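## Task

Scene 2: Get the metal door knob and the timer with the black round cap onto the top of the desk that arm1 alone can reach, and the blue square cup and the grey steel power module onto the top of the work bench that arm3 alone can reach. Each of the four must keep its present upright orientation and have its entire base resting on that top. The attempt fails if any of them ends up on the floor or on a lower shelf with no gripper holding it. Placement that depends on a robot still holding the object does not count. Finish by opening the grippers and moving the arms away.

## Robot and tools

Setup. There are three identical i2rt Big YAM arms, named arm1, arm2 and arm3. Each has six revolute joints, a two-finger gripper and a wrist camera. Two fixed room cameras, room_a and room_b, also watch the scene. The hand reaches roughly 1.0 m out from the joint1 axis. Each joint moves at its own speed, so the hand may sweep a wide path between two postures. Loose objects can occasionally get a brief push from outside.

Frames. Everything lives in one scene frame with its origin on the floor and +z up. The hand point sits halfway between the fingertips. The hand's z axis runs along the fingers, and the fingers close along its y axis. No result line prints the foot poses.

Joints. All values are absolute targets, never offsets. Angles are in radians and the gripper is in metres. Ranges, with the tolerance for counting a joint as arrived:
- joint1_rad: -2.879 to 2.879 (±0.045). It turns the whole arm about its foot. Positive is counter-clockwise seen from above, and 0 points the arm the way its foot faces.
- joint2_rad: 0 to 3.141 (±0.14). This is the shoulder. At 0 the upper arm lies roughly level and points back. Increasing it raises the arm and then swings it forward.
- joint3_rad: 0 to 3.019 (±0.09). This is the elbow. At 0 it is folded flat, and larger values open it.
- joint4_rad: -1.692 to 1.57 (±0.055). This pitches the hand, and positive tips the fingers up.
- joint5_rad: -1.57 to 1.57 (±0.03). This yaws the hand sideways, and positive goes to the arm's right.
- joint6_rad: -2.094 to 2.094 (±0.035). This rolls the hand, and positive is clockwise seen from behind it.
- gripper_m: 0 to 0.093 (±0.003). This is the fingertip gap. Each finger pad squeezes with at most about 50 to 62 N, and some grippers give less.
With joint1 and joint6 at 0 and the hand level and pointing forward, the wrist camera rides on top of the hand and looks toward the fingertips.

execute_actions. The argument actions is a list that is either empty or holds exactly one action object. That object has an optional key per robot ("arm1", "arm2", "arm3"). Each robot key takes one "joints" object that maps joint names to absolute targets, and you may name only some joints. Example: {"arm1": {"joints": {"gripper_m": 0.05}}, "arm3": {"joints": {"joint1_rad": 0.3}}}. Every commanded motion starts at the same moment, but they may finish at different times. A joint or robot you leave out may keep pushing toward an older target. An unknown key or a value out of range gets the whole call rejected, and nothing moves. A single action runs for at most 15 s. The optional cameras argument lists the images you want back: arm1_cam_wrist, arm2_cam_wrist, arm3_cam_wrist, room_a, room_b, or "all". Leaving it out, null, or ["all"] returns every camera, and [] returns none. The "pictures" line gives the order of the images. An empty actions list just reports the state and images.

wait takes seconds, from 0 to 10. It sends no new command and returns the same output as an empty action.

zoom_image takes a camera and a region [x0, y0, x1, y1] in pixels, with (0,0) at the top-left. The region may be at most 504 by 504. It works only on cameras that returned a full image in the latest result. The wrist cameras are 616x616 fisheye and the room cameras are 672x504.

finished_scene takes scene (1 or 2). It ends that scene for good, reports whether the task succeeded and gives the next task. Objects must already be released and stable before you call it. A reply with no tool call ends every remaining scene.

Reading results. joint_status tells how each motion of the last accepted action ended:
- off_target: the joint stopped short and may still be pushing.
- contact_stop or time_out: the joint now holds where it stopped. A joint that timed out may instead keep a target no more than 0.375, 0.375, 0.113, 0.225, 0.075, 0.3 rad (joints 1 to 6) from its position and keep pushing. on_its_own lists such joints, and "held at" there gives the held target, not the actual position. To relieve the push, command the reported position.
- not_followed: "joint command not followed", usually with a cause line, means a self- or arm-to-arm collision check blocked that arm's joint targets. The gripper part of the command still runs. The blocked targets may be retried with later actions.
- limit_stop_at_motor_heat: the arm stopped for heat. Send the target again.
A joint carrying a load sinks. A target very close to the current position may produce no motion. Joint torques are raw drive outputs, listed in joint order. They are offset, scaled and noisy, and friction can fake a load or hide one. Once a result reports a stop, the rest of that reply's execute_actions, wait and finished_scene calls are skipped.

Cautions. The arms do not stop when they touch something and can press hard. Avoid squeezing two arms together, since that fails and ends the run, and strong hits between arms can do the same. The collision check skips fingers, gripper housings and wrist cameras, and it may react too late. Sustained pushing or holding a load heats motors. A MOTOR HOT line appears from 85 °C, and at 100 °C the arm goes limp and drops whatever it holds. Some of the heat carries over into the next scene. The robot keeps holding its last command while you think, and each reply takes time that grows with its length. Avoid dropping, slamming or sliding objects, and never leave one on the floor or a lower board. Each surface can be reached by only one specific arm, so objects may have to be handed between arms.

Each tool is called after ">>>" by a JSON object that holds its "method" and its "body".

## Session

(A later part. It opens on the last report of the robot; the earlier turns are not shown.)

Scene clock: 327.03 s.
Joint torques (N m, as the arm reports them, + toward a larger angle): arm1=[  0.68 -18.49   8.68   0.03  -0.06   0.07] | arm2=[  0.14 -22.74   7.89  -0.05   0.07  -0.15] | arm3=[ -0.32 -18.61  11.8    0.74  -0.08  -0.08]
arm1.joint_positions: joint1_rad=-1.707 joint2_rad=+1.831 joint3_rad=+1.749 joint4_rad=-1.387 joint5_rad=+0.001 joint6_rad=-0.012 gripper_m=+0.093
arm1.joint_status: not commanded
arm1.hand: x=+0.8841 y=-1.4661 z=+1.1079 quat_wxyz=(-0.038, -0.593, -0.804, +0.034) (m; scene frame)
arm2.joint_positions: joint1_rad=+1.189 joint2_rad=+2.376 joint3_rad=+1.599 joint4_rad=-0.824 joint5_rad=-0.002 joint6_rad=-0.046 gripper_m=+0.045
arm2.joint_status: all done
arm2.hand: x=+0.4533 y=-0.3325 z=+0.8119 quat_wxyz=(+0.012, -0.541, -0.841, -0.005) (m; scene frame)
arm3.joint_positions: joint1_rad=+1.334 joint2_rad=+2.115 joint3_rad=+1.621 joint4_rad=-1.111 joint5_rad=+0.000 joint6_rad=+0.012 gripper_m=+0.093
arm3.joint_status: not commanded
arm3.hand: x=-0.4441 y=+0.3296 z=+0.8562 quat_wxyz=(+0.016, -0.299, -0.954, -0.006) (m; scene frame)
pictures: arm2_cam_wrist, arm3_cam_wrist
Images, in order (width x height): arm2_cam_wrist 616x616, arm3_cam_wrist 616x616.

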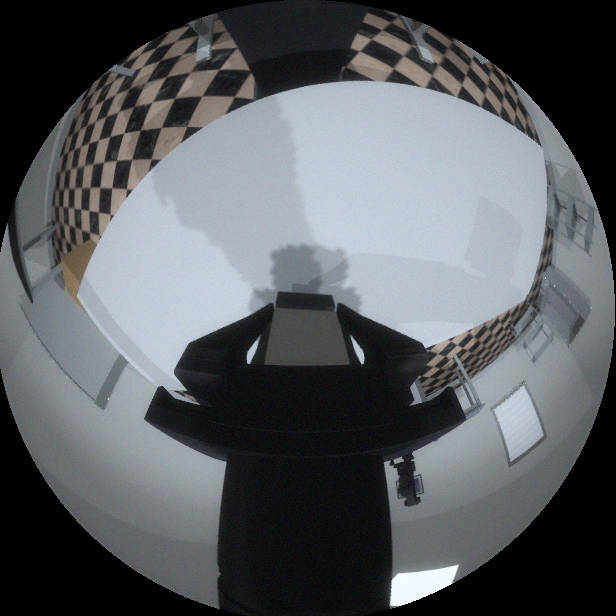

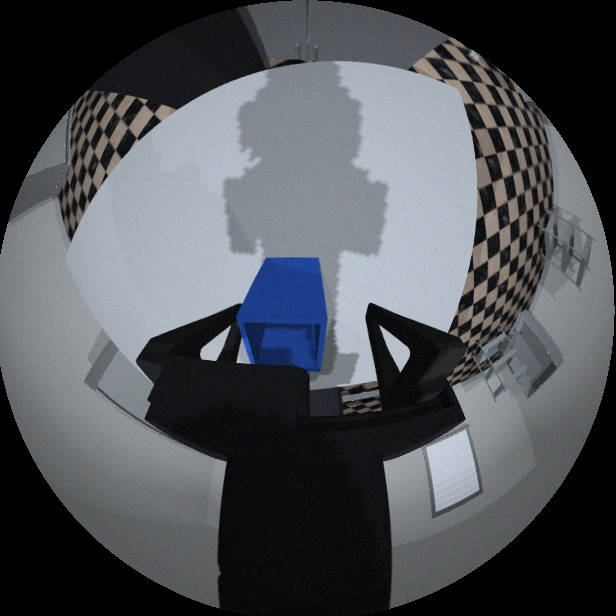

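>>> {"method": "execute_actions", "body": {"actions": [{"arm2":{"joints":{"joint2_rad":2.42,"joint4_rad":-0.78}},"arm3":{"joints":{"joint1_rad":1.375}}}], "cameras": ["arm3_cam_wrist"]}}

Scene clock: 333.17 s.
Joint torques (N m, as the arm reports them, + toward a larger angle): arm1=[  0.66 -18.49   8.67   0.03  -0.06   0.07] | arm2=[  0.21 -19.35   7.73   0.42   0.08  -0.11] | arm3=[ -0.31 -18.92  11.76   0.74  -0.08  -0.08]
arm1.joint_positions: joint1_rad=-1.707 joint2_rad=+1.831 joint3_rad=+1.749 joint4_rad=-1.387 joint5_rad=+0.001 joint6_rad=-0.012 gripper_m=+0.093
arm1.joint_status: not commanded
arm1.hand: x=+0.8841 y=-1.4661 z=+1.1079 quat_wxyz=(-0.038, -0.593, -0.804, +0.034) (m; scene frame)
arm2.joint_positions: joint1_rad=+1.189 joint2_rad=+2.402 joint3_rad=+1.601 joint4_rad=-0.786 joint5_rad=-0.001 joint6_rad=-0.046 gripper_m=+0.045
arm2.joint_status: all done
arm2.hand: x=+0.4540 y=-0.3349 z=+0.7972 quat_wxyz=(+0.006, -0.541, -0.841, +0.000) (m; scene frame)
arm3.joint_positions: joint1_rad=+1.380 joint2_rad=+2.115 joint3_rad=+1.621 joint4_rad=-1.111 joint5_rad=+0.000 joint6_rad=+0.012 gripper_m=+0.093
arm3.joint_status: all done
arm3.hand: x=-0.4292 y=+0.3526 z=+0.8562 quat_wxyz=(+0.016, -0.277, -0.961, -0.005) (m; scene frame)
pictures: arm3_cam_wrist
Images, in order (width x height): arm3_cam_wrist 616x616.

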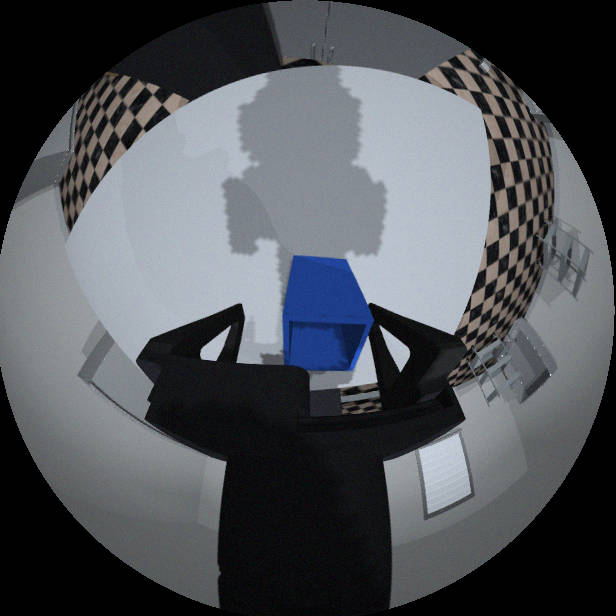

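>>> {"method": "execute_actions", "body": {"actions": [{"arm2":{"joints":{"joint2_rad":2.45}},"arm3":{"joints":{"joint1_rad":1.35}}}], "cameras": ["arm3_cam_wrist"]}}

Scene clock: 336.97 s.
Joint torques (N m, as the arm reports them, + toward a larger angle): arm1=[  0.66 -18.5    8.67   0.03  -0.06   0.07] | arm2=[  0.14 -17.23   7.75   0.39   0.05  -0.14] | arm3=[  0.27 -18.78  11.81   0.73  -0.07  -0.08]
arm1.joint_positions: joint1_rad=-1.707 joint2_rad=+1.831 joint3_rad=+1.749 joint4_rad=-1.387 joint5_rad=+0.001 joint6_rad=-0.012 gripper_m=+0.093
arm1.joint_status: not commanded
arm1.hand: x=+0.8841 y=-1.4661 z=+1.1079 quat_wxyz=(-0.038, -0.593, -0.804, +0.034) (m; scene frame)
arm2.joint_positions: joint1_rad=+1.189 joint2_rad=+2.403 joint3_rad=+1.601 joint4_rad=-0.786 joint5_rad=-0.001 joint6_rad=-0.046 gripper_m=+0.045
arm2.joint_status: all done
arm2.hand: x=+0.4539 y=-0.3345 z=+0.7963 quat_wxyz=(+0.007, -0.541, -0.841, -0.001) (m; scene frame)
arm3.joint_positions: joint1_rad=+1.349 joint2_rad=+2.115 joint3_rad=+1.621 joint4_rad=-1.111 joint5_rad=+0.000 joint6_rad=+0.012 gripper_m=+0.093
arm3.joint_status: all done
arm3.hand: x=-0.4392 y=+0.3369 z=+0.8562 quat_wxyz=(+0.016, -0.292, -0.956, -0.005) (m; scene frame)
pictures: arm3_cam_wrist
Images, in order (width x height): arm3_cam_wrist 616x616.

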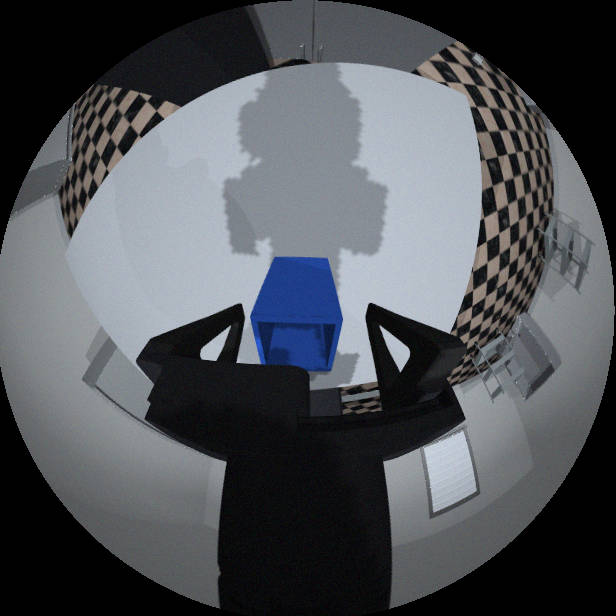

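>>> {"method": "execute_actions", "body": {"actions": [{"arm2":{"joints":{"joint2_rad":2.40,"gripper_m":0.093}},"arm3":{"joints":{"joint2_rad":2.16,"joint4_rad":-1.04}}}], "cameras": ["arm3_cam_wrist"]}}

>>> {"method": "execute_actions", "body": {"actions": [{"arm2":{"joints":{"joint2_rad":1.8,"joint4_rad":-1.35}},"arm3":{"joints":{"gripper_m":0.035}}}], "cameras": ["arm3_cam_wrist"]}}

Scene clock: 342.17 s.
Joint torques (N m, as the arm reports them, + toward a larger angle): arm1=[  0.68 -18.51   8.67   0.03  -0.06   0.07] | arm2=[  0.38 -20.89   7.76   0.28   0.08  -0.11] | arm3=[  0.03 -17.72  11.59   0.75  -0.07  -0.08]
arm1.joint_positions: joint1_rad=-1.707 joint2_rad=+1.831 joint3_rad=+1.749 joint4_rad=-1.387 joint5_rad=+0.001 joint6_rad=-0.012 gripper_m=+0.093
arm1.joint_status: not commanded
arm1.hand: x=+0.8841 y=-1.4661 z=+1.1079 quat_wxyz=(-0.038, -0.593, -0.804, +0.034) (m; scene frame)
arm2.joint_positions: joint1_rad=+1.189 joint2_rad=+2.403 joint3_rad=+1.601 joint4_rad=-0.786 joint5_rad=-0.001 joint6_rad=-0.046 gripper_m=+0.093
arm2.joint_status: all done
arm2.hand: x=+0.4539 y=-0.3347 z=+0.7967 quat_wxyz=(+0.007, -0.541, -0.841, -0.001) (m; scene frame)
arm3.joint_positions: joint1_rad=+1.349 joint2_rad=+2.161 joint3_rad=+1.621 joint4_rad=-1.051 joint5_rad=+0.000 joint6_rad=+0.012 gripper_m=+0.093
arm3.joint_status: all done
arm3.hand: x=-0.4328 y=+0.3327 z=+0.8289 quat_wxyz=(+0.010, -0.292, -0.956, -0.003) (m; scene frame)
pictures: arm3_cam_wrist
Images, in order (width x height): arm3_cam_wrist 616x616.

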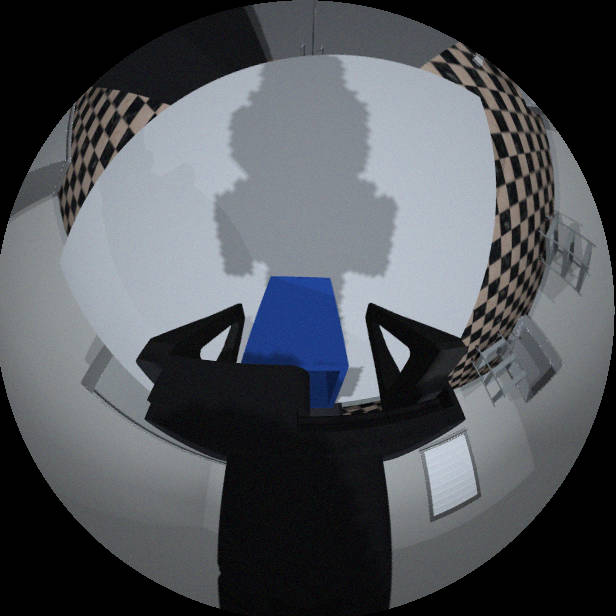

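Scene clock: 343.77 s.
Joint torques (N m, as the arm reports them, + toward a larger angle): arm1=[  0.66 -18.52   8.67   0.02  -0.06   0.07] | arm2=[  0.16 -17.03   9.09  -0.12   0.07  -0.17] | arm3=[  0.33 -17.45  11.63   0.69  -0.08  -0.07]
arm1.joint_positions: joint1_rad=-1.707 joint2_rad=+1.831 joint3_rad=+1.749 joint4_rad=-1.387 joint5_rad=+0.001 joint6_rad=-0.012 gripper_m=+0.093
arm1.joint_status: not commanded
arm1.hand: x=+0.8841 y=-1.4661 z=+1.1079 quat_wxyz=(-0.038, -0.593, -0.804, +0.034) (m; scene frame)
arm2.joint_positions: joint1_rad=+1.189 joint2_rad=+1.800 joint3_rad=+1.616 joint4_rad=-1.341 joint5_rad=-0.001 joint6_rad=-0.046 gripper_m=+0.093
arm2.joint_status: all done
arm2.hand: x=+0.4379 y=-0.2872 z=+1.1499 quat_wxyz=(-0.019, -0.540, -0.841, +0.017) (m; scene frame)
arm3.joint_positions: joint1_rad=+1.349 joint2_rad=+2.161 joint3_rad=+1.621 joint4_rad=-1.051 joint5_rad=+0.000 joint6_rad=+0.012 gripper_m=+0.053
arm3.joint_status: gripper_m off_target (ended at +0.053, target +0.035)
arm3.hand: x=-0.4327 y=+0.3325 z=+0.8289 quat_wxyz=(+0.009, -0.292, -0.956, -0.003) (m; scene frame)
pictures: arm3_cam_wrist
Images, in order (width x height): arm3_cam_wrist 616x616.

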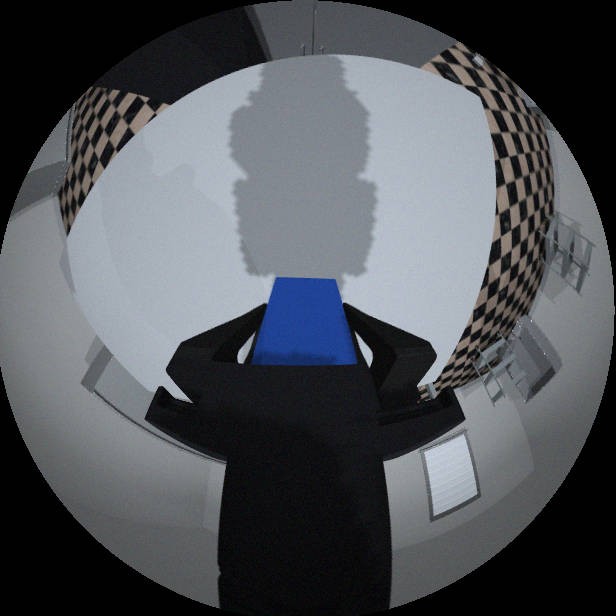

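>>> {"method": "execute_actions", "body": {"actions": [{"arm2":{"joints":{"joint1_rad":0.2,"joint2_rad":1.2,"joint3_rad":1.0}},"arm3":{"joints":{"joint2_rad":1.7,"joint4_rad":-1.45}}}], "cameras": []}}

>>> {"method": "execute_actions", "body": {"actions": [{"arm1":{"joints":{"joint1_rad":1.585,"joint3_rad":1.7}},"arm3":{"joints":{"joint1_rad":-1.6,"joint3_rad":1.75}}}], "cameras": []}}

>>> {"method": "execute_actions", "body": {"actions": [{"arm1":{"joints":{"joint2_rad":2.17,"joint4_rad":-1.08}},"arm3":{"joints":{"joint2_rad":2.17,"joint4_rad":-1.13}}}], "cameras": ["arm1_cam_wrist","arm3_cam_wrist"]}}

Scene clock: 353.53 s.
Joint torques (N m, as the arm reports them, + toward a larger angle): arm1=[  0.67 -18.51   8.67   0.03  -0.06   0.07] | arm2=[ 0.78 -6.69  8.1   0.12  0.01 -0.14] | arm3=[  0.13 -14.62  11.67   0.13  -0.09  -0.07]
arm1.joint_positions: joint1_rad=-1.707 joint2_rad=+1.831 joint3_rad=+1.749 joint4_rad=-1.387 joint5_rad=+0.001 joint6_rad=-0.012 gripper_m=+0.093
arm1.joint_status: not commanded
arm1.hand: x=+0.8841 y=-1.4661 z=+1.1079 quat_wxyz=(-0.038, -0.593, -0.804, +0.034) (m; scene frame)
arm2.joint_positions: joint1_rad=+0.203 joint2_rad=+1.193 joint3_rad=+1.003 joint4_rad=-1.345 joint5_rad=+0.001 joint6_rad=-0.047 gripper_m=+0.093
arm2.joint_status: all done
arm2.hand: x=+0.0417 y=-0.0372 z=+1.1716 quat_wxyz=(-0.009, -0.874, -0.485, +0.021) (m; scene frame)
arm3.joint_positions: joint1_rad=+1.349 joint2_rad=+1.714 joint3_rad=+1.634 joint4_rad=-1.442 joint5_rad=+0.000 joint6_rad=+0.012 gripper_m=+0.053
arm3.joint_status: all done
arm3.hand: x=-0.4962 y=+0.3739 z=+1.0836 quat_wxyz=(-0.024, -0.292, -0.956, +0.006) (m; scene frame)
pictures: none
No camera images: the call's "cameras" was empty. Leave "cameras" out to get every camera's image.

Scene clock: 356.23 s.
Joint torques (N m, as the arm reports them, + toward a larger angle): arm1=[ -0.39 -18.47   7.33  -0.06  -0.01   0.07] | arm2=[ 0.46 -6.26  8.04  0.09 -0.04 -0.1 ] | arm3=[  0.64 -14.86  14.32   0.3   -0.14  -0.07]
arm1.joint_positions: joint1_rad=+1.592 joint2_rad=+1.833 joint3_rad=+1.708 joint4_rad=-1.387 joint5_rad=-0.001 joint6_rad=-0.012 gripper_m=+0.093
arm1.joint_status: all done
arm1.hand: x=+0.4681 y=-0.3771 z=+1.0908 quat_wxyz=(-0.013, +0.849, -0.528, -0.027) (m; scene frame)
arm2.joint_positions: joint1_rad=+0.203 joint2_rad=+1.193 joint3_rad=+1.003 joint4_rad=-1.345 joint5_rad=+0.001 joint6_rad=-0.047 gripper_m=+0.093
arm2.joint_status: not commanded
arm2.hand: x=+0.0417 y=-0.0372 z=+1.1716 quat_wxyz=(-0.009, -0.874, -0.485, +0.021) (m; scene frame)
arm3.joint_positions: joint1_rad=-1.605 joint2_rad=+1.716 joint3_rad=+1.710 joint4_rad=-1.443 joint5_rad=+0.001 joint6_rad=+0.012 gripper_m=+0.053
arm3.joint_status: all done
arm3.hand: x=-1.4573 y=+0.8808 z=+1.1122 quat_wxyz=(+0.012, -0.978, +0.200, +0.059) (m; scene frame)
pictures: none
No camera images: the call's "cameras" was empty. Leave "cameras" out to get every camera's image.

Scene clock: 357.67 s.
Joint torques (N m, as the arm reports them, + toward a larger angle): arm1=[ -0.43 -24.63   7.55   0.75  -0.01   0.07] | arm2=[ 0.79 -6.94  8.07  0.05 -0.04 -0.13] | arm3=[  0.38 -20.    12.25   0.62  -0.17  -0.07]
arm1.joint_positions: joint1_rad=+1.592 joint2_rad=+2.191 joint3_rad=+1.688 joint4_rad=-1.093 joint5_rad=-0.001 joint6_rad=-0.012 gripper_m=+0.093
arm1.joint_status: all done
arm1.hand: x=+0.4466 y=-0.3356 z=+0.8742 quat_wxyz=(+0.010, +0.849, -0.528, +0.008) (m; scene frame)
arm2.joint_positions: joint1_rad=+0.203 joint2_rad=+1.193 joint3_rad=+1.003 joint4_rad=-1.345 joint5_rad=+0.001 joint6_rad=-0.047 gripper_m=+0.093
arm2.joint_status: not commanded
arm2.hand: x=+0.0417 y=-0.0372 z=+1.1716 quat_wxyz=(-0.009, -0.874, -0.485, +0.021) (m; scene frame)
arm3.joint_positions: joint1_rad=-1.605 joint2_rad=+2.199 joint3_rad=+1.716 joint4_rad=-1.139 joint5_rad=+0.002 joint6_rad=+0.012 gripper_m=+0.053
arm3.joint_status: all done
arm3.hand: x=-1.5214 y=+0.9074 z=+0.8374 quat_wxyz=(-0.004, -0.979, +0.200, -0.026) (m; scene frame)
pictures: arm1_cam_wrist, arm3_cam_wrist
Images, in order (width x height): arm1_cam_wrist 616x616, arm3_cam_wrist 616x616.

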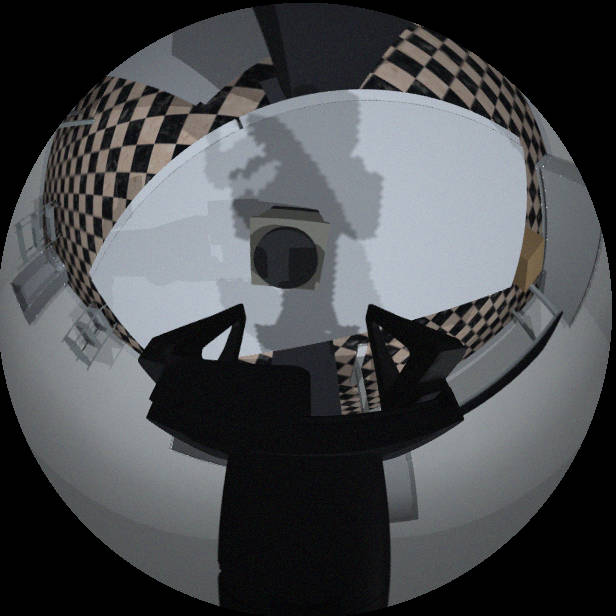

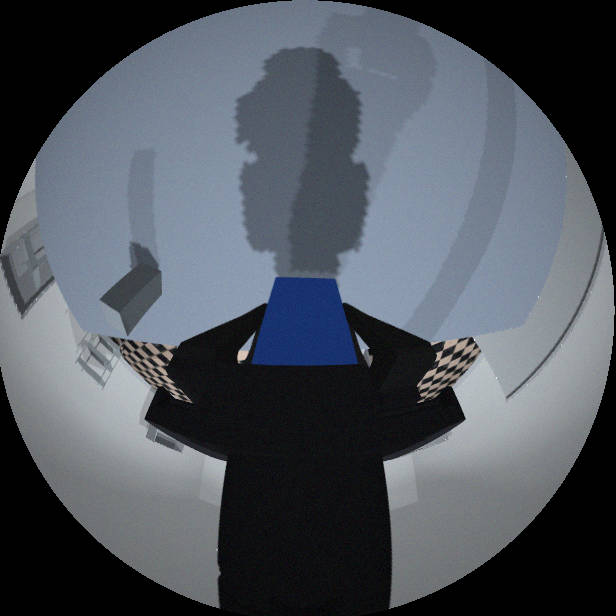

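>>> {"method": "execute_actions", "body": {"actions": [{"arm1":{"joints":{"joint1_rad":1.625,"joint3_rad":1.77}},"arm3":{"joints":{"joint3_rad":2.0,"joint4_rad":-1.25}}}], "cameras": []}}

>>> {"method": "execute_actions", "body": {"actions": [{"arm1":{"joints":{"joint2_rad":2.29,"joint4_rad":-1.02}},"arm3":{"joints":{"joint2_rad":2.42,"joint4_rad":-1.12}}}], "cameras": ["arm1_cam_wrist","arm3_cam_wrist"]}}

Scene clock: 363.37 s.
Joint torques (N m, as the arm reports them, + toward a larger angle): arm1=[  0.85 -25.    10.     0.83  -0.01   0.07] | arm2=[ 0.96 -6.59  8.03  0.1  -0.06 -0.13] | arm3=[  0.55 -20.4   13.64   0.18  -0.16  -0.09]
arm1.joint_positions: joint1_rad=+1.618 joint2_rad=+2.191 joint3_rad=+1.722 joint4_rad=-1.093 joint5_rad=-0.001 joint6_rad=-0.012 gripper_m=+0.093
arm1.joint_status: all done
arm1.hand: x=+0.4254 y=-0.3296 z=+0.8860 quat_wxyz=(+0.001, +0.856, -0.517, -0.006) (m; scene frame)
arm2.joint_positions: joint1_rad=+0.203 joint2_rad=+1.193 joint3_rad=+1.003 joint4_rad=-1.345 joint5_rad=+0.001 joint6_rad=-0.047 gripper_m=+0.093
arm2.joint_status: not commanded
arm2.hand: x=+0.0417 y=-0.0372 z=+1.1716 quat_wxyz=(-0.009, -0.874, -0.485, +0.021) (m; scene frame)
arm3.joint_positions: joint1_rad=-1.605 joint2_rad=+2.186 joint3_rad=+1.963 joint4_rad=-1.242 joint5_rad=+0.002 joint6_rad=+0.012 gripper_m=+0.053
arm3.joint_status: all done
arm3.hand: x=-1.5857 y=+0.9338 z=+0.9347 quat_wxyz=(+0.011, -0.978, +0.200, +0.052) (m; scene frame)
pictures: none
No camera images: the call's "cameras" was empty. Leave "cameras" out to get every camera's image.

Scene clock: 364.43 s.
Joint torques (N m, as the arm reports them, + toward a larger angle): arm1=[  0.9  -22.18   9.22   0.8   -0.01   0.07] | arm2=[ 1.22 -6.8   8.14  0.12 -0.02 -0.12] | arm3=[  0.43 -18.09  10.49   0.71  -0.15  -0.07]
arm1.joint_positions: joint1_rad=+1.618 joint2_rad=+2.270 joint3_rad=+1.730 joint4_rad=-1.033 joint5_rad=-0.001 joint6_rad=-0.012 gripper_m=+0.093
arm1.joint_status: all done
arm1.hand: x=+0.4231 y=-0.3258 z=+0.8397 quat_wxyz=(+0.003, +0.856, -0.517, -0.002) (m; scene frame)
arm2.joint_positions: joint1_rad=+0.203 joint2_rad=+1.193 joint3_rad=+1.003 joint4_rad=-1.345 joint5_rad=+0.001 joint6_rad=-0.047 gripper_m=+0.093
arm2.joint_status: not commanded
arm2.hand: x=+0.0417 y=-0.0372 z=+1.1716 quat_wxyz=(-0.009, -0.874, -0.485, +0.021) (m; scene frame)
arm3.joint_positions: joint1_rad=-1.605 joint2_rad=+2.391 joint3_rad=+1.989 joint4_rad=-1.128 joint5_rad=+0.001 joint6_rad=+0.012 gripper_m=+0.053
arm3.joint_status: all done
arm3.hand: x=-1.5967 y=+0.9384 z=+0.8070 quat_wxyz=(+0.005, -0.980, +0.200, +0.019) (m; scene frame)
pictures: arm1_cam_wrist, arm3_cam_wrist
Images, in order (width x height): arm1_cam_wrist 616x616, arm3_cam_wrist 616x616.

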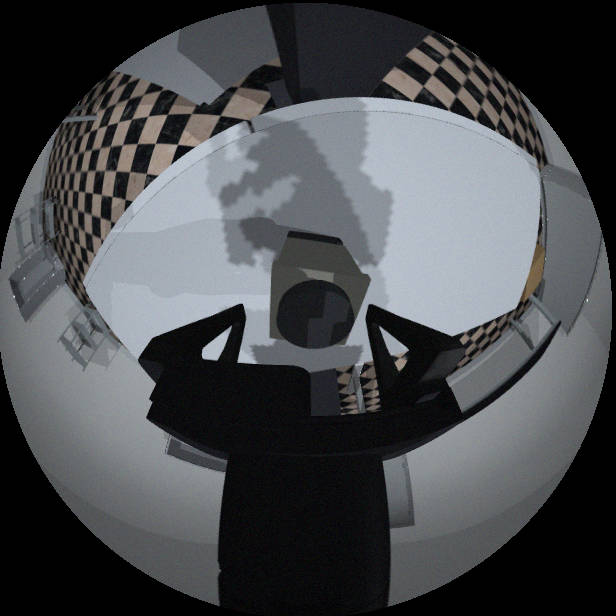

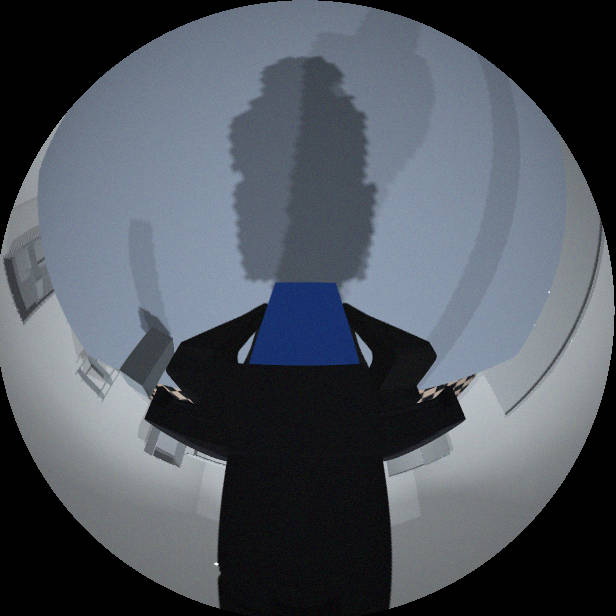

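>>> {"method": "execute_actions", "body": {"actions": [{"arm1":{"joints":{"joint1_rad":1.592,"joint4_rad":-0.97}},"arm3":{"joints":{"joint2_rad":2.39,"gripper_m":0.093}}}], "cameras": []}}

>>> {"method": "execute_actions", "body": {"actions": [{"arm1":{"joints":{"joint2_rad":2.33,"joint4_rad":-0.93}},"arm3":{"joints":{"joint2_rad":1.8,"joint4_rad":-1.6}}}], "cameras": ["arm1_cam_wrist","arm3_cam_wrist"]}}

Scene clock: 372.77 s.
Joint torques (N m, as the arm reports them, + toward a larger angle): arm1=[ -0.49 -22.3    9.31   0.96  -0.01   0.07] | arm2=[ 0.43 -6.81  8.1   0.12 -0.01 -0.13] | arm3=[  0.48 -20.11  10.45   0.71  -0.14  -0.06]
arm1.joint_positions: joint1_rad=+1.601 joint2_rad=+2.270 joint3_rad=+1.730 joint4_rad=-0.985 joint5_rad=-0.001 joint6_rad=-0.012 gripper_m=+0.093
arm1.joint_status: all done
arm1.hand: x=+0.4281 y=-0.3103 z=+0.8398 quat_wxyz=(-0.009, +0.851, -0.525, -0.022) (m; scene frame)
arm2.joint_positions: joint1_rad=+0.203 joint2_rad=+1.193 joint3_rad=+1.003 joint4_rad=-1.345 joint5_rad=+0.001 joint6_rad=-0.047 gripper_m=+0.093
arm2.joint_status: not commanded
arm2.hand: x=+0.0417 y=-0.0372 z=+1.1716 quat_wxyz=(-0.009, -0.874, -0.485, +0.021) (m; scene frame)
arm3.joint_positions: joint1_rad=-1.605 joint2_rad=+2.392 joint3_rad=+1.988 joint4_rad=-1.128 joint5_rad=+0.001 joint6_rad=+0.012 gripper_m=+0.093
arm3.joint_status: all done
arm3.hand: x=-1.5963 y=+0.9383 z=+0.8062 quat_wxyz=(+0.005, -0.980, +0.200, +0.019) (m; scene frame)
pictures: none
No camera images: the call's "cameras" was empty. Leave "cameras" out to get every camera's image.

Scene clock: 374.50 s.
Joint torques (N m, as the arm reports them, + toward a larger angle): arm1=[ -0.56 -21.34   9.23   1.    -0.01   0.07] | arm2=[ 0.65 -6.3   8.03  0.01 -0.06 -0.15] | arm3=[  0.37 -16.4   11.91   0.26  -0.15  -0.07]
arm1.joint_positions: joint1_rad=+1.601 joint2_rad=+2.295 joint3_rad=+1.730 joint4_rad=-0.945 joint5_rad=-0.001 joint6_rad=-0.012 gripper_m=+0.093
arm1.joint_status: all done
arm1.hand: x=+0.4260 y=-0.3062 z=+0.8241 quat_wxyz=(-0.013, +0.851, -0.525, -0.028) (m; scene frame)
arm2.joint_positions: joint1_rad=+0.203 joint2_rad=+1.193 joint3_rad=+1.003 joint4_rad=-1.345 joint5_rad=+0.001 joint6_rad=-0.047 gripper_m=+0.093
arm2.joint_status: not commanded
arm2.hand: x=+0.0417 y=-0.0372 z=+1.1716 quat_wxyz=(-0.009, -0.874, -0.485, +0.021) (m; scene frame)
arm3.joint_positions: joint1_rad=-1.605 joint2_rad=+1.819 joint3_rad=+1.982 joint4_rad=-1.593 joint5_rad=+0.001 joint6_rad=+0.012 gripper_m=+0.093
arm3.joint_status: all done
arm3.hand: x=-1.4912 y=+0.8946 z=+1.1628 quat_wxyz=(+0.014, -0.977, +0.200, +0.069) (m; scene frame)
pictures: arm1_cam_wrist, arm3_cam_wrist
Images, in order (width x height): arm1_cam_wrist 616x616, arm3_cam_wrist 616x616.

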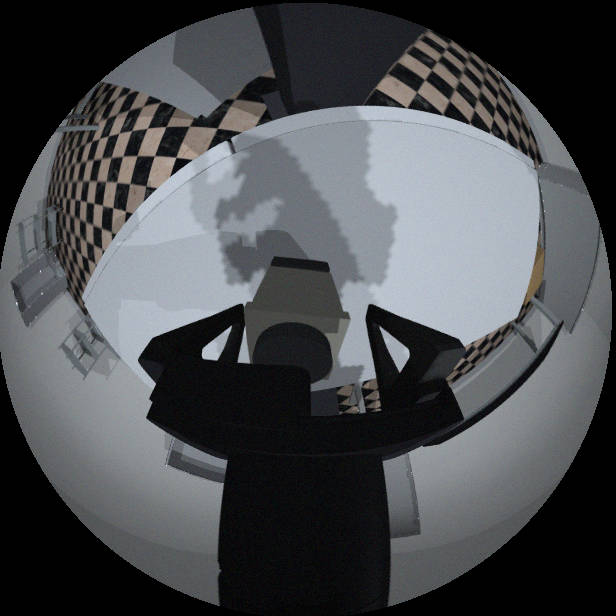

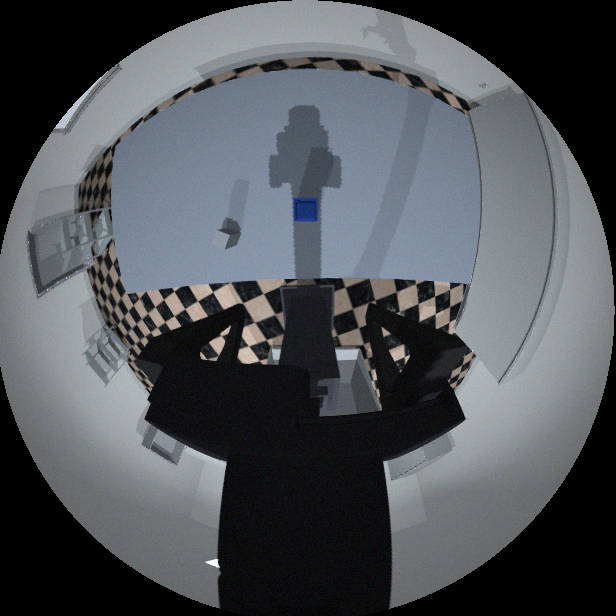

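>>> {"method": "execute_actions", "body": {"actions": [{"arm1":{"joints":{"joint1_rad":1.622,"joint4_rad":-1.02}}}], "cameras": []}}

>>> {"method": "execute_actions", "body": {"actions": [{"arm1":{"joints":{"joint2_rad":2.36}}}], "cameras": ["arm1_cam_wrist"]}}

Scene clock: 381.67 s.
Joint torques (N m, as the arm reports them, + toward a larger angle): arm1=[  1.24 -21.29   9.13  -0.18  -0.01   0.07] | arm2=[ 0.86 -6.49  8.13  0.04 -0.02 -0.11] | arm3=[  0.39 -16.26  11.97   0.3   -0.15  -0.07]
arm1.joint_positions: joint1_rad=+1.612 joint2_rad=+2.295 joint3_rad=+1.730 joint4_rad=-1.007 joint5_rad=-0.001 joint6_rad=-0.012 gripper_m=+0.093
arm1.joint_status: all done
arm1.hand: x=+0.4264 y=-0.3228 z=+0.8237 quat_wxyz=(+0.003, +0.854, -0.520, -0.002) (m; scene frame)
arm2.joint_positions: joint1_rad=+0.203 joint2_rad=+1.193 joint3_rad=+1.003 joint4_rad=-1.345 joint5_rad=+0.001 joint6_rad=-0.047 gripper_m=+0.093
arm2.joint_status: not commanded
arm2.hand: x=+0.0417 y=-0.0372 z=+1.1716 quat_wxyz=(-0.009, -0.874, -0.485, +0.021) (m; scene frame)
arm3.joint_positions: joint1_rad=-1.605 joint2_rad=+1.819 joint3_rad=+1.982 joint4_rad=-1.593 joint5_rad=+0.001 joint6_rad=+0.012 gripper_m=+0.093
arm3.joint_status: not commanded
arm3.hand: x=-1.4912 y=+0.8946 z=+1.1628 quat_wxyz=(+0.014, -0.977, +0.200, +0.069) (m; scene frame)
pictures: none
No camera images: the call's "cameras" was empty. Leave "cameras" out to get every camera's image.

Scene clock: 382.50 s.
Joint torques (N m, as the arm reports them, + toward a larger angle): arm1=[  1.33 -21.27   8.92  -0.21   0.     0.06] | arm2=[ 0.61 -6.97  8.09  0.04 -0.03 -0.14] | arm3=[  0.41 -16.17  11.97   0.3   -0.15  -0.07]
arm1.joint_positions: joint1_rad=+1.612 joint2_rad=+2.325 joint3_rad=+1.730 joint4_rad=-1.007 joint5_rad=-0.001 joint6_rad=-0.012 gripper_m=+0.093
arm1.joint_status: all done
arm1.hand: x=+0.4292 y=-0.3286 z=+0.8051 quat_wxyz=(+0.011, +0.854, -0.520, +0.011) (m; scene frame)
arm2.joint_positions: joint1_rad=+0.203 joint2_rad=+1.193 joint3_rad=+1.003 joint4_rad=-1.345 joint5_rad=+0.001 joint6_rad=-0.047 gripper_m=+0.093
arm2.joint_status: not commanded
arm2.hand: x=+0.0417 y=-0.0372 z=+1.1716 quat_wxyz=(-0.009, -0.874, -0.485, +0.021) (m; scene frame)
arm3.joint_positions: joint1_rad=-1.605 joint2_rad=+1.819 joint3_rad=+1.982 joint4_rad=-1.593 joint5_rad=+0.001 joint6_rad=+0.012 gripper_m=+0.093
arm3.joint_status: not commanded
arm3.hand: x=-1.4912 y=+0.8946 z=+1.1628 quat_wxyz=(+0.014, -0.977, +0.200, +0.069) (m; scene frame)
pictures: arm1_cam_wrist
Images, in order (width x height): arm1_cam_wrist 616x616.

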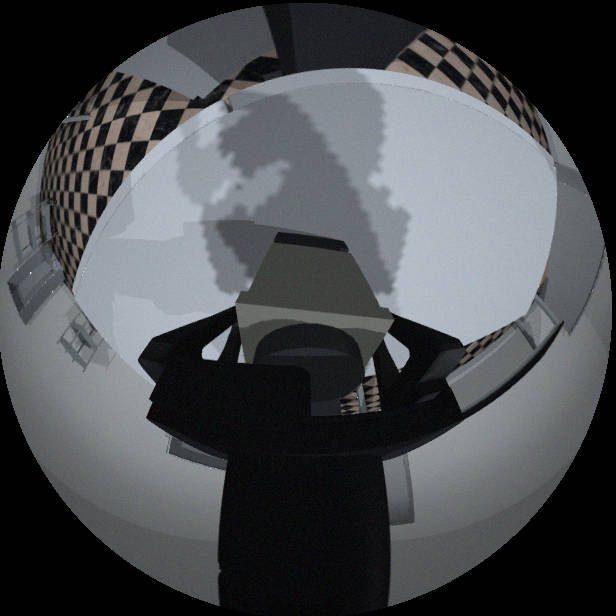

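>>> {"method": "execute_actions", "body": {"actions": [{"arm1":{"joints":{"gripper_m":0.03}}}], "cameras": ["arm1_cam_wrist"]}}

Scene clock: 385.73 s.
Joint torques (N m, as the arm reports them, + toward a larger angle): arm1=[  1.29 -21.37   8.8   -0.18   0.06   0.07] | arm2=[ 0.37 -6.68  8.04  0.07 -0.05 -0.14] | arm3=[  0.48 -16.34  11.95   0.27  -0.15  -0.08]
arm1.joint_positions: joint1_rad=+1.612 joint2_rad=+2.326 joint3_rad=+1.733 joint4_rad=-1.008 joint5_rad=-0.003 joint6_rad=-0.012 gripper_m=+0.045
arm1.joint_status: gripper_m off_target (ended at +0.045, target +0.030)
arm1.hand: x=+0.4282 y=-0.3281 z=+0.8058 quat_wxyz=(+0.012, +0.854, -0.520, +0.010) (m; scene frame)
arm2.joint_positions: joint1_rad=+0.203 joint2_rad=+1.193 joint3_rad=+1.003 joint4_rad=-1.345 joint5_rad=+0.001 joint6_rad=-0.047 gripper_m=+0.093
arm2.joint_status: not commanded
arm2.hand: x=+0.0417 y=-0.0372 z=+1.1716 quat_wxyz=(-0.009, -0.874, -0.485, +0.021) (m; scene frame)
arm3.joint_positions: joint1_rad=-1.605 joint2_rad=+1.819 joint3_rad=+1.982 joint4_rad=-1.593 joint5_rad=+0.001 joint6_rad=+0.012 gripper_m=+0.093
arm3.joint_status: not commanded
arm3.hand: x=-1.4912 y=+0.8946 z=+1.1628 quat_wxyz=(+0.014, -0.977, +0.200, +0.069) (m; scene frame)
pictures: arm1_cam_wrist
Images, in order (width x height): arm1_cam_wrist 616x616.

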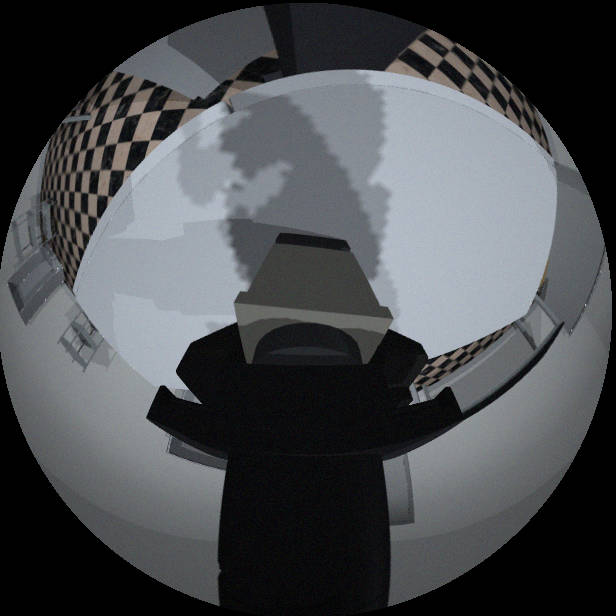

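>>> {"method": "execute_actions", "body": {"actions": [{"arm1":{"joints":{"joint2_rad":1.85,"joint4_rad":-1.45}}}], "cameras": []}}

>>> {"method": "execute_actions", "body": {"actions": [{"arm1":{"joints":{"joint1_rad":-1.4,"joint3_rad":1.76}}}], "cameras": []}}

>>> {"method": "execute_actions", "body": {"actions": [{"arm1":{"joints":{"joint2_rad":2.33,"joint4_rad":-0.99}}}], "cameras": ["arm1_cam_wrist"]}}

Scene clock: 395.07 s.
Joint torques (N m, as the arm reports them, + toward a larger angle): arm1=[  1.27 -19.07   8.89   0.     0.07   0.07] | arm2=[ 0.55 -6.74  8.07  0.11 -0.05 -0.13] | arm3=[  0.47 -16.25  12.01   0.29  -0.15  -0.08]
arm1.joint_positions: joint1_rad=+1.612 joint2_rad=+1.841 joint3_rad=+1.754 joint4_rad=-1.439 joint5_rad=-0.003 joint6_rad=-0.012 gripper_m=+0.045
arm1.joint_status: all done
arm1.hand: x=+0.4572 y=-0.3812 z=+1.1039 quat_wxyz=(-0.008, +0.854, -0.520, -0.022) (m; scene frame)
arm2.joint_positions: joint1_rad=+0.203 joint2_rad=+1.193 joint3_rad=+1.003 joint4_rad=-1.345 joint5_rad=+0.001 joint6_rad=-0.047 gripper_m=+0.093
arm2.joint_status: not commanded
arm2.hand: x=+0.0417 y=-0.0372 z=+1.1716 quat_wxyz=(-0.009, -0.874, -0.485, +0.021) (m; scene frame)
arm3.joint_positions: joint1_rad=-1.605 joint2_rad=+1.819 joint3_rad=+1.982 joint4_rad=-1.593 joint5_rad=+0.001 joint6_rad=+0.012 gripper_m=+0.093
arm3.joint_status: not commanded
arm3.hand: x=-1.4912 y=+0.8946 z=+1.1628 quat_wxyz=(+0.014, -0.977, +0.200, +0.069) (m; scene frame)
pictures: none
No camera images: the call's "cameras" was empty. Leave "cameras" out to get every camera's image.

Scene clock: 397.63 s.
Joint torques (N m, as the arm reports them, + toward a larger angle): arm1=[  0.75 -19.39   8.22  -0.01  -0.08   0.07] | arm2=[ 0.97 -7.09  8.08  0.03 -0.01 -0.13] | arm3=[  0.37 -16.2   11.94   0.28  -0.16  -0.07]
arm1.joint_positions: joint1_rad=-1.408 joint2_rad=+1.842 joint3_rad=+1.754 joint4_rad=-1.439 joint5_rad=+0.002 joint6_rad=-0.012 gripper_m=+0.044
arm1.joint_status: all done
arm1.hand: x=+1.0377 y=-1.3831 z=+1.1016 quat_wxyz=(-0.017, -0.467, -0.884, +0.014) (m; scene frame)
arm2.joint_positions: joint1_rad=+0.203 joint2_rad=+1.193 joint3_rad=+1.003 joint4_rad=-1.345 joint5_rad=+0.001 joint6_rad=-0.047 gripper_m=+0.093
arm2.joint_status: not commanded
arm2.hand: x=+0.0417 y=-0.0372 z=+1.1716 quat_wxyz=(-0.009, -0.874, -0.485, +0.021) (m; scene frame)
arm3.joint_positions: joint1_rad=-1.605 joint2_rad=+1.819 joint3_rad=+1.982 joint4_rad=-1.593 joint5_rad=+0.001 joint6_rad=+0.012 gripper_m=+0.093
arm3.joint_status: not commanded
arm3.hand: x=-1.4912 y=+0.8946 z=+1.1628 quat_wxyz=(+0.014, -0.977, +0.200, +0.069) (m; scene frame)
pictures: none
No camera images: the call's "cameras" was empty. Leave "cameras" out to get every camera's image.

Scene clock: 399.03 s.
Joint torques (N m, as the arm reports them, + toward a larger angle): arm1=[  0.73 -26.36   7.53   0.68  -0.08   0.07] | arm2=[ 0.96 -6.76  8.1   0.09 -0.05 -0.13] | arm3=[  0.36 -16.11  11.92   0.31  -0.16  -0.08]
arm1.joint_positions: joint1_rad=-1.408 joint2_rad=+2.363 joint3_rad=+1.738 joint4_rad=-1.003 joint5_rad=+0.002 joint6_rad=-0.012 gripper_m=+0.044
arm1.joint_status: all done
arm1.hand: x=+1.0658 y=-1.4294 z=+0.7825 quat_wxyz=(+0.028, -0.467, -0.884, -0.010) (m; scene frame)
arm2.joint_positions: joint1_rad=+0.203 joint2_rad=+1.193 joint3_rad=+1.003 joint4_rad=-1.345 joint5_rad=+0.001 joint6_rad=-0.047 gripper_m=+0.093
arm2.joint_status: not commanded
arm2.hand: x=+0.0417 y=-0.0372 z=+1.1716 quat_wxyz=(-0.009, -0.874, -0.485, +0.021) (m; scene frame)
arm3.joint_positions: joint1_rad=-1.605 joint2_rad=+1.819 joint3_rad=+1.982 joint4_rad=-1.593 joint5_rad=+0.001 joint6_rad=+0.012 gripper_m=+0.093
arm3.joint_status: not commanded
arm3.hand: x=-1.4912 y=+0.8946 z=+1.1628 quat_wxyz=(+0.014, -0.977, +0.200, +0.069) (m; scene frame)
pictures: arm1_cam_wrist
Images, in order (width x height): arm1_cam_wrist 616x616.

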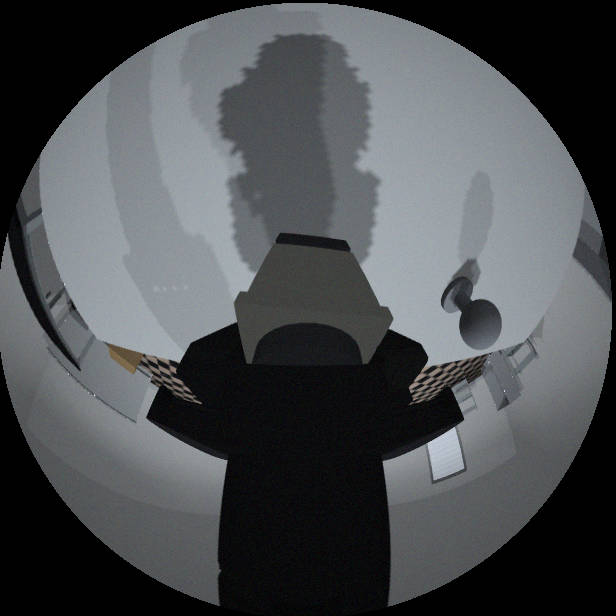

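>>> {"method": "execute_actions", "body": {"actions": [{"arm1":{"joints":{"joint3_rad":1.88}}}], "cameras": []}}

>>> {"method": "execute_actions", "body": {"actions": [{"arm1":{"joints":{"joint2_rad":2.45,"joint4_rad":-0.96}}}], "cameras": []}}

>>> {"method": "execute_actions", "body": {"actions": [{"arm1":{"joints":{"joint2_rad":2.51}}}], "cameras": ["arm1_cam_wrist"]}}

Scene clock: 404.97 s.
Joint torques (N m, as the arm reports them, + toward a larger angle): arm1=[  0.66 -26.52   9.58   0.73  -0.08   0.07] | arm2=[ 0.77 -6.93  7.94  0.1  -0.03 -0.13] | arm3=[  0.38 -16.35  11.95   0.29  -0.15  -0.07]
arm1.joint_positions: joint1_rad=-1.408 joint2_rad=+2.353 joint3_rad=+1.837 joint4_rad=-0.999 joint5_rad=+0.002 joint6_rad=-0.012 gripper_m=+0.044
arm1.joint_status: all done
arm1.hand: x=+1.0927 y=-1.4692 z=+0.8204 quat_wxyz=(-0.022, -0.467, -0.884, +0.017) (m; scene frame)
arm2.joint_positions: joint1_rad=+0.203 joint2_rad=+1.193 joint3_rad=+1.003 joint4_rad=-1.345 joint5_rad=+0.001 joint6_rad=-0.047 gripper_m=+0.093
arm2.joint_status: not commanded
arm2.hand: x=+0.0417 y=-0.0372 z=+1.1716 quat_wxyz=(-0.009, -0.874, -0.485, +0.021) (m; scene frame)
arm3.joint_positions: joint1_rad=-1.605 joint2_rad=+1.819 joint3_rad=+1.982 joint4_rad=-1.593 joint5_rad=+0.001 joint6_rad=+0.012 gripper_m=+0.093
arm3.joint_status: not commanded
arm3.hand: x=-1.4912 y=+0.8946 z=+1.1628 quat_wxyz=(+0.014, -0.977, +0.200, +0.069) (m; scene frame)
pictures: none
No camera images: the call's "cameras" was empty. Leave "cameras" out to get every camera's image.

Scene clock: 405.97 s.
Joint torques (N m, as the arm reports them, + toward a larger angle): arm1=[  0.74 -24.24   8.96   0.73  -0.04   0.07] | arm2=[ 0.4  -6.82  8.15  0.   -0.06 -0.16] | arm3=[  0.37 -16.23  11.99   0.28  -0.14  -0.07]
arm1.joint_positions: joint1_rad=-1.408 joint2_rad=+2.438 joint3_rad=+1.840 joint4_rad=-0.971 joint5_rad=+0.000 joint6_rad=-0.011 gripper_m=+0.044
arm1.joint_status: all done
arm1.hand: x=+1.0859 y=-1.4589 z=+0.7659 quat_wxyz=(+0.002, -0.467, -0.884, +0.003) (m; scene frame)
arm2.joint_positions: joint1_rad=+0.203 joint2_rad=+1.193 joint3_rad=+1.003 joint4_rad=-1.345 joint5_rad=+0.001 joint6_rad=-0.047 gripper_m=+0.093
arm2.joint_status: not commanded
arm2.hand: x=+0.0417 y=-0.0372 z=+1.1716 quat_wxyz=(-0.009, -0.874, -0.485, +0.021) (m; scene frame)
arm3.joint_positions: joint1_rad=-1.605 joint2_rad=+1.819 joint3_rad=+1.982 joint4_rad=-1.593 joint5_rad=+0.001 joint6_rad=+0.012 gripper_m=+0.093
arm3.joint_status: not commanded
arm3.hand: x=-1.4912 y=+0.8946 z=+1.1628 quat_wxyz=(+0.014, -0.977, +0.200, +0.069) (m; scene frame)
pictures: none
No camera images: the call's "cameras" was empty. Leave "cameras" out to get every camera's image.

Scene clock: 406.53 s.
Joint torques (N m, as the arm reports them, + toward a larger angle): arm1=[  0.68 -19.9    8.87   0.72  -0.04   0.07] | arm2=[ 0.74 -6.67  8.16 -0.03 -0.02 -0.14] | arm3=[  0.41 -16.26  11.95   0.3   -0.15  -0.08]
arm1.joint_positions: joint1_rad=-1.408 joint2_rad=+2.442 joint3_rad=+1.841 joint4_rad=-0.971 joint5_rad=+0.000 joint6_rad=-0.011 gripper_m=+0.044
arm1.joint_status: all done
arm1.hand: x=+1.0856 y=-1.4586 z=+0.7637 quat_wxyz=(+0.003, -0.467, -0.884, +0.002) (m; scene frame)
arm2.joint_positions: joint1_rad=+0.203 joint2_rad=+1.193 joint3_rad=+1.003 joint4_rad=-1.345 joint5_rad=+0.001 joint6_rad=-0.047 gripper_m=+0.093
arm2.joint_status: not commanded
arm2.hand: x=+0.0417 y=-0.0372 z=+1.1716 quat_wxyz=(-0.009, -0.874, -0.485, +0.021) (m; scene frame)
arm3.joint_positions: joint1_rad=-1.605 joint2_rad=+1.819 joint3_rad=+1.982 joint4_rad=-1.593 joint5_rad=+0.001 joint6_rad=+0.012 gripper_m=+0.093
arm3.joint_status: not commanded
arm3.hand: x=-1.4912 y=+0.8946 z=+1.1628 quat_wxyz=(+0.014, -0.977, +0.200, +0.069) (m; scene frame)
pictures: arm1_cam_wrist
Images, in order (width x height): arm1_cam_wrist 616x616.

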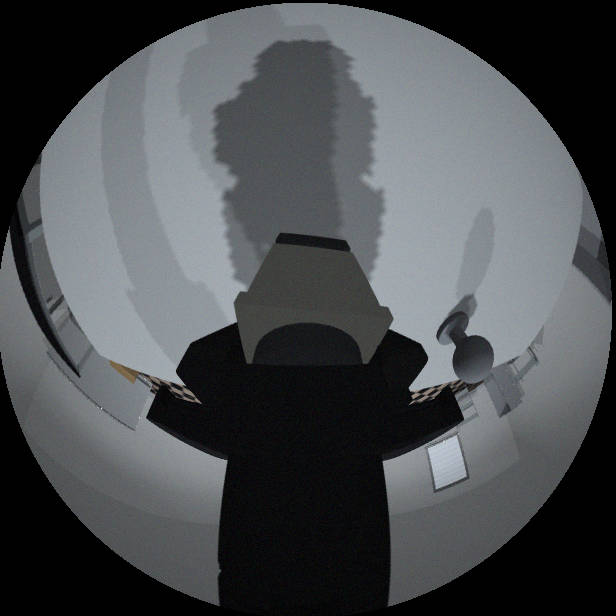

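>>> {"method": "execute_actions", "body": {"actions": [{"arm1":{"joints":{"joint2_rad":2.44,"gripper_m":0.093}}}], "cameras": []}}

>>> {"method": "execute_actions", "body": {"actions": [{"arm1":{"joints":{"joint2_rad":1.8,"joint4_rad":-1.5}}}], "cameras": ["arm1_cam_wrist","room_a","room_b"]}}

Scene clock: 410.73 s.
Joint torques (N m, as the arm reports them, + toward a larger angle): arm1=[  0.64 -25.13   8.81   0.74  -0.04   0.07] | arm2=[ 0.65 -6.5   8.1   0.02 -0.03 -0.12] | arm3=[  0.4  -16.21  11.95   0.29  -0.14  -0.07]
arm1.joint_positions: joint1_rad=-1.408 joint2_rad=+2.442 joint3_rad=+1.841 joint4_rad=-0.971 joint5_rad=+0.000 joint6_rad=-0.011 gripper_m=+0.093
arm1.joint_status: all done
arm1.hand: x=+1.0856 y=-1.4586 z=+0.7637 quat_wxyz=(+0.003, -0.467, -0.884, +0.002) (m; scene frame)
arm2.joint_positions: joint1_rad=+0.203 joint2_rad=+1.193 joint3_rad=+1.003 joint4_rad=-1.345 joint5_rad=+0.001 joint6_rad=-0.047 gripper_m=+0.093
arm2.joint_status: not commanded
arm2.hand: x=+0.0417 y=-0.0372 z=+1.1716 quat_wxyz=(-0.009, -0.874, -0.485, +0.021) (m; scene frame)
arm3.joint_positions: joint1_rad=-1.605 joint2_rad=+1.819 joint3_rad=+1.982 joint4_rad=-1.593 joint5_rad=+0.001 joint6_rad=+0.012 gripper_m=+0.093
arm3.joint_status: not commanded
arm3.hand: x=-1.4912 y=+0.8946 z=+1.1628 quat_wxyz=(+0.014, -0.977, +0.200, +0.069) (m; scene frame)
pictures: none
No camera images: the call's "cameras" was empty. Leave "cameras" out to get every camera's image.

Scene clock: 412.50 s.
Joint torques (N m, as the arm reports them, + toward a larger angle): arm1=[  0.71 -18.49   8.6    0.14  -0.04   0.07] | arm2=[ 0.79 -6.64  7.98  0.03 -0.04 -0.13] | arm3=[  0.26 -16.22  12.     0.28  -0.16  -0.07]
arm1.joint_positions: joint1_rad=-1.408 joint2_rad=+1.786 joint3_rad=+1.873 joint4_rad=-1.487 joint5_rad=+0.000 joint6_rad=-0.011 gripper_m=+0.093
arm1.joint_status: all done
arm1.hand: x=+1.0450 y=-1.3923 z=+1.1800 quat_wxyz=(-0.072, -0.465, -0.881, +0.043) (m; scene frame)
arm2.joint_positions: joint1_rad=+0.203 joint2_rad=+1.193 joint3_rad=+1.003 joint4_rad=-1.345 joint5_rad=+0.001 joint6_rad=-0.047 gripper_m=+0.093
arm2.joint_status: not commanded
arm2.hand: x=+0.0417 y=-0.0372 z=+1.1716 quat_wxyz=(-0.009, -0.874, -0.485, +0.021) (m; scene frame)
arm3.joint_positions: joint1_rad=-1.605 joint2_rad=+1.819 joint3_rad=+1.982 joint4_rad=-1.593 joint5_rad=+0.001 joint6_rad=+0.012 gripper_m=+0.093
arm3.joint_status: not commanded
arm3.hand: x=-1.4912 y=+0.8946 z=+1.1628 quat_wxyz=(+0.014, -0.977, +0.200, +0.069) (m; scene frame)
pictures: arm1_cam_wrist, room_a, room_b
Images, in order (width x height): arm1_cam_wrist 616x616, room_a 672x504, room_b 672x504.

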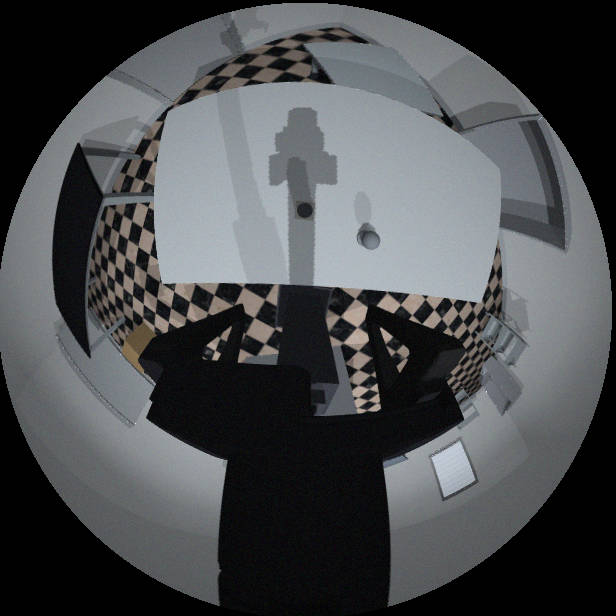

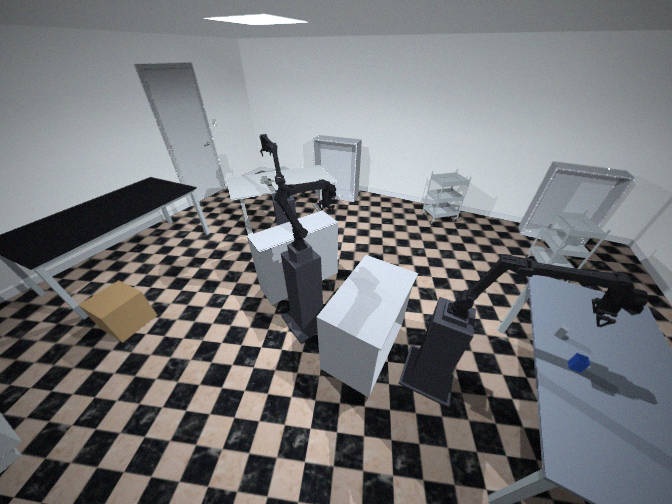

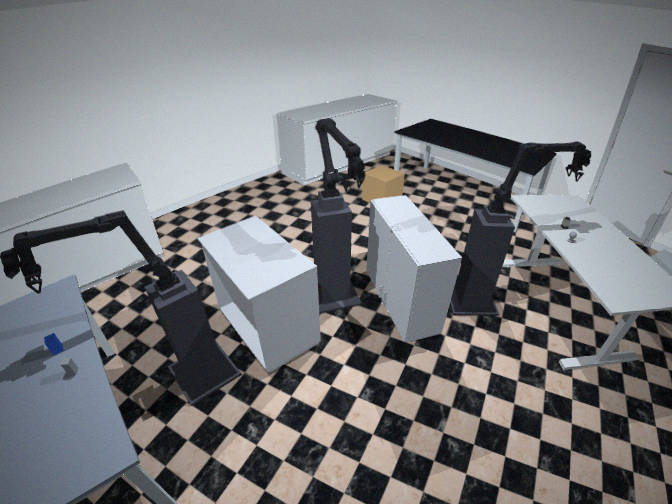

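>>> {"method": "finished_scene", "body": {"scene": 2}}

The scene is finished: the task was done.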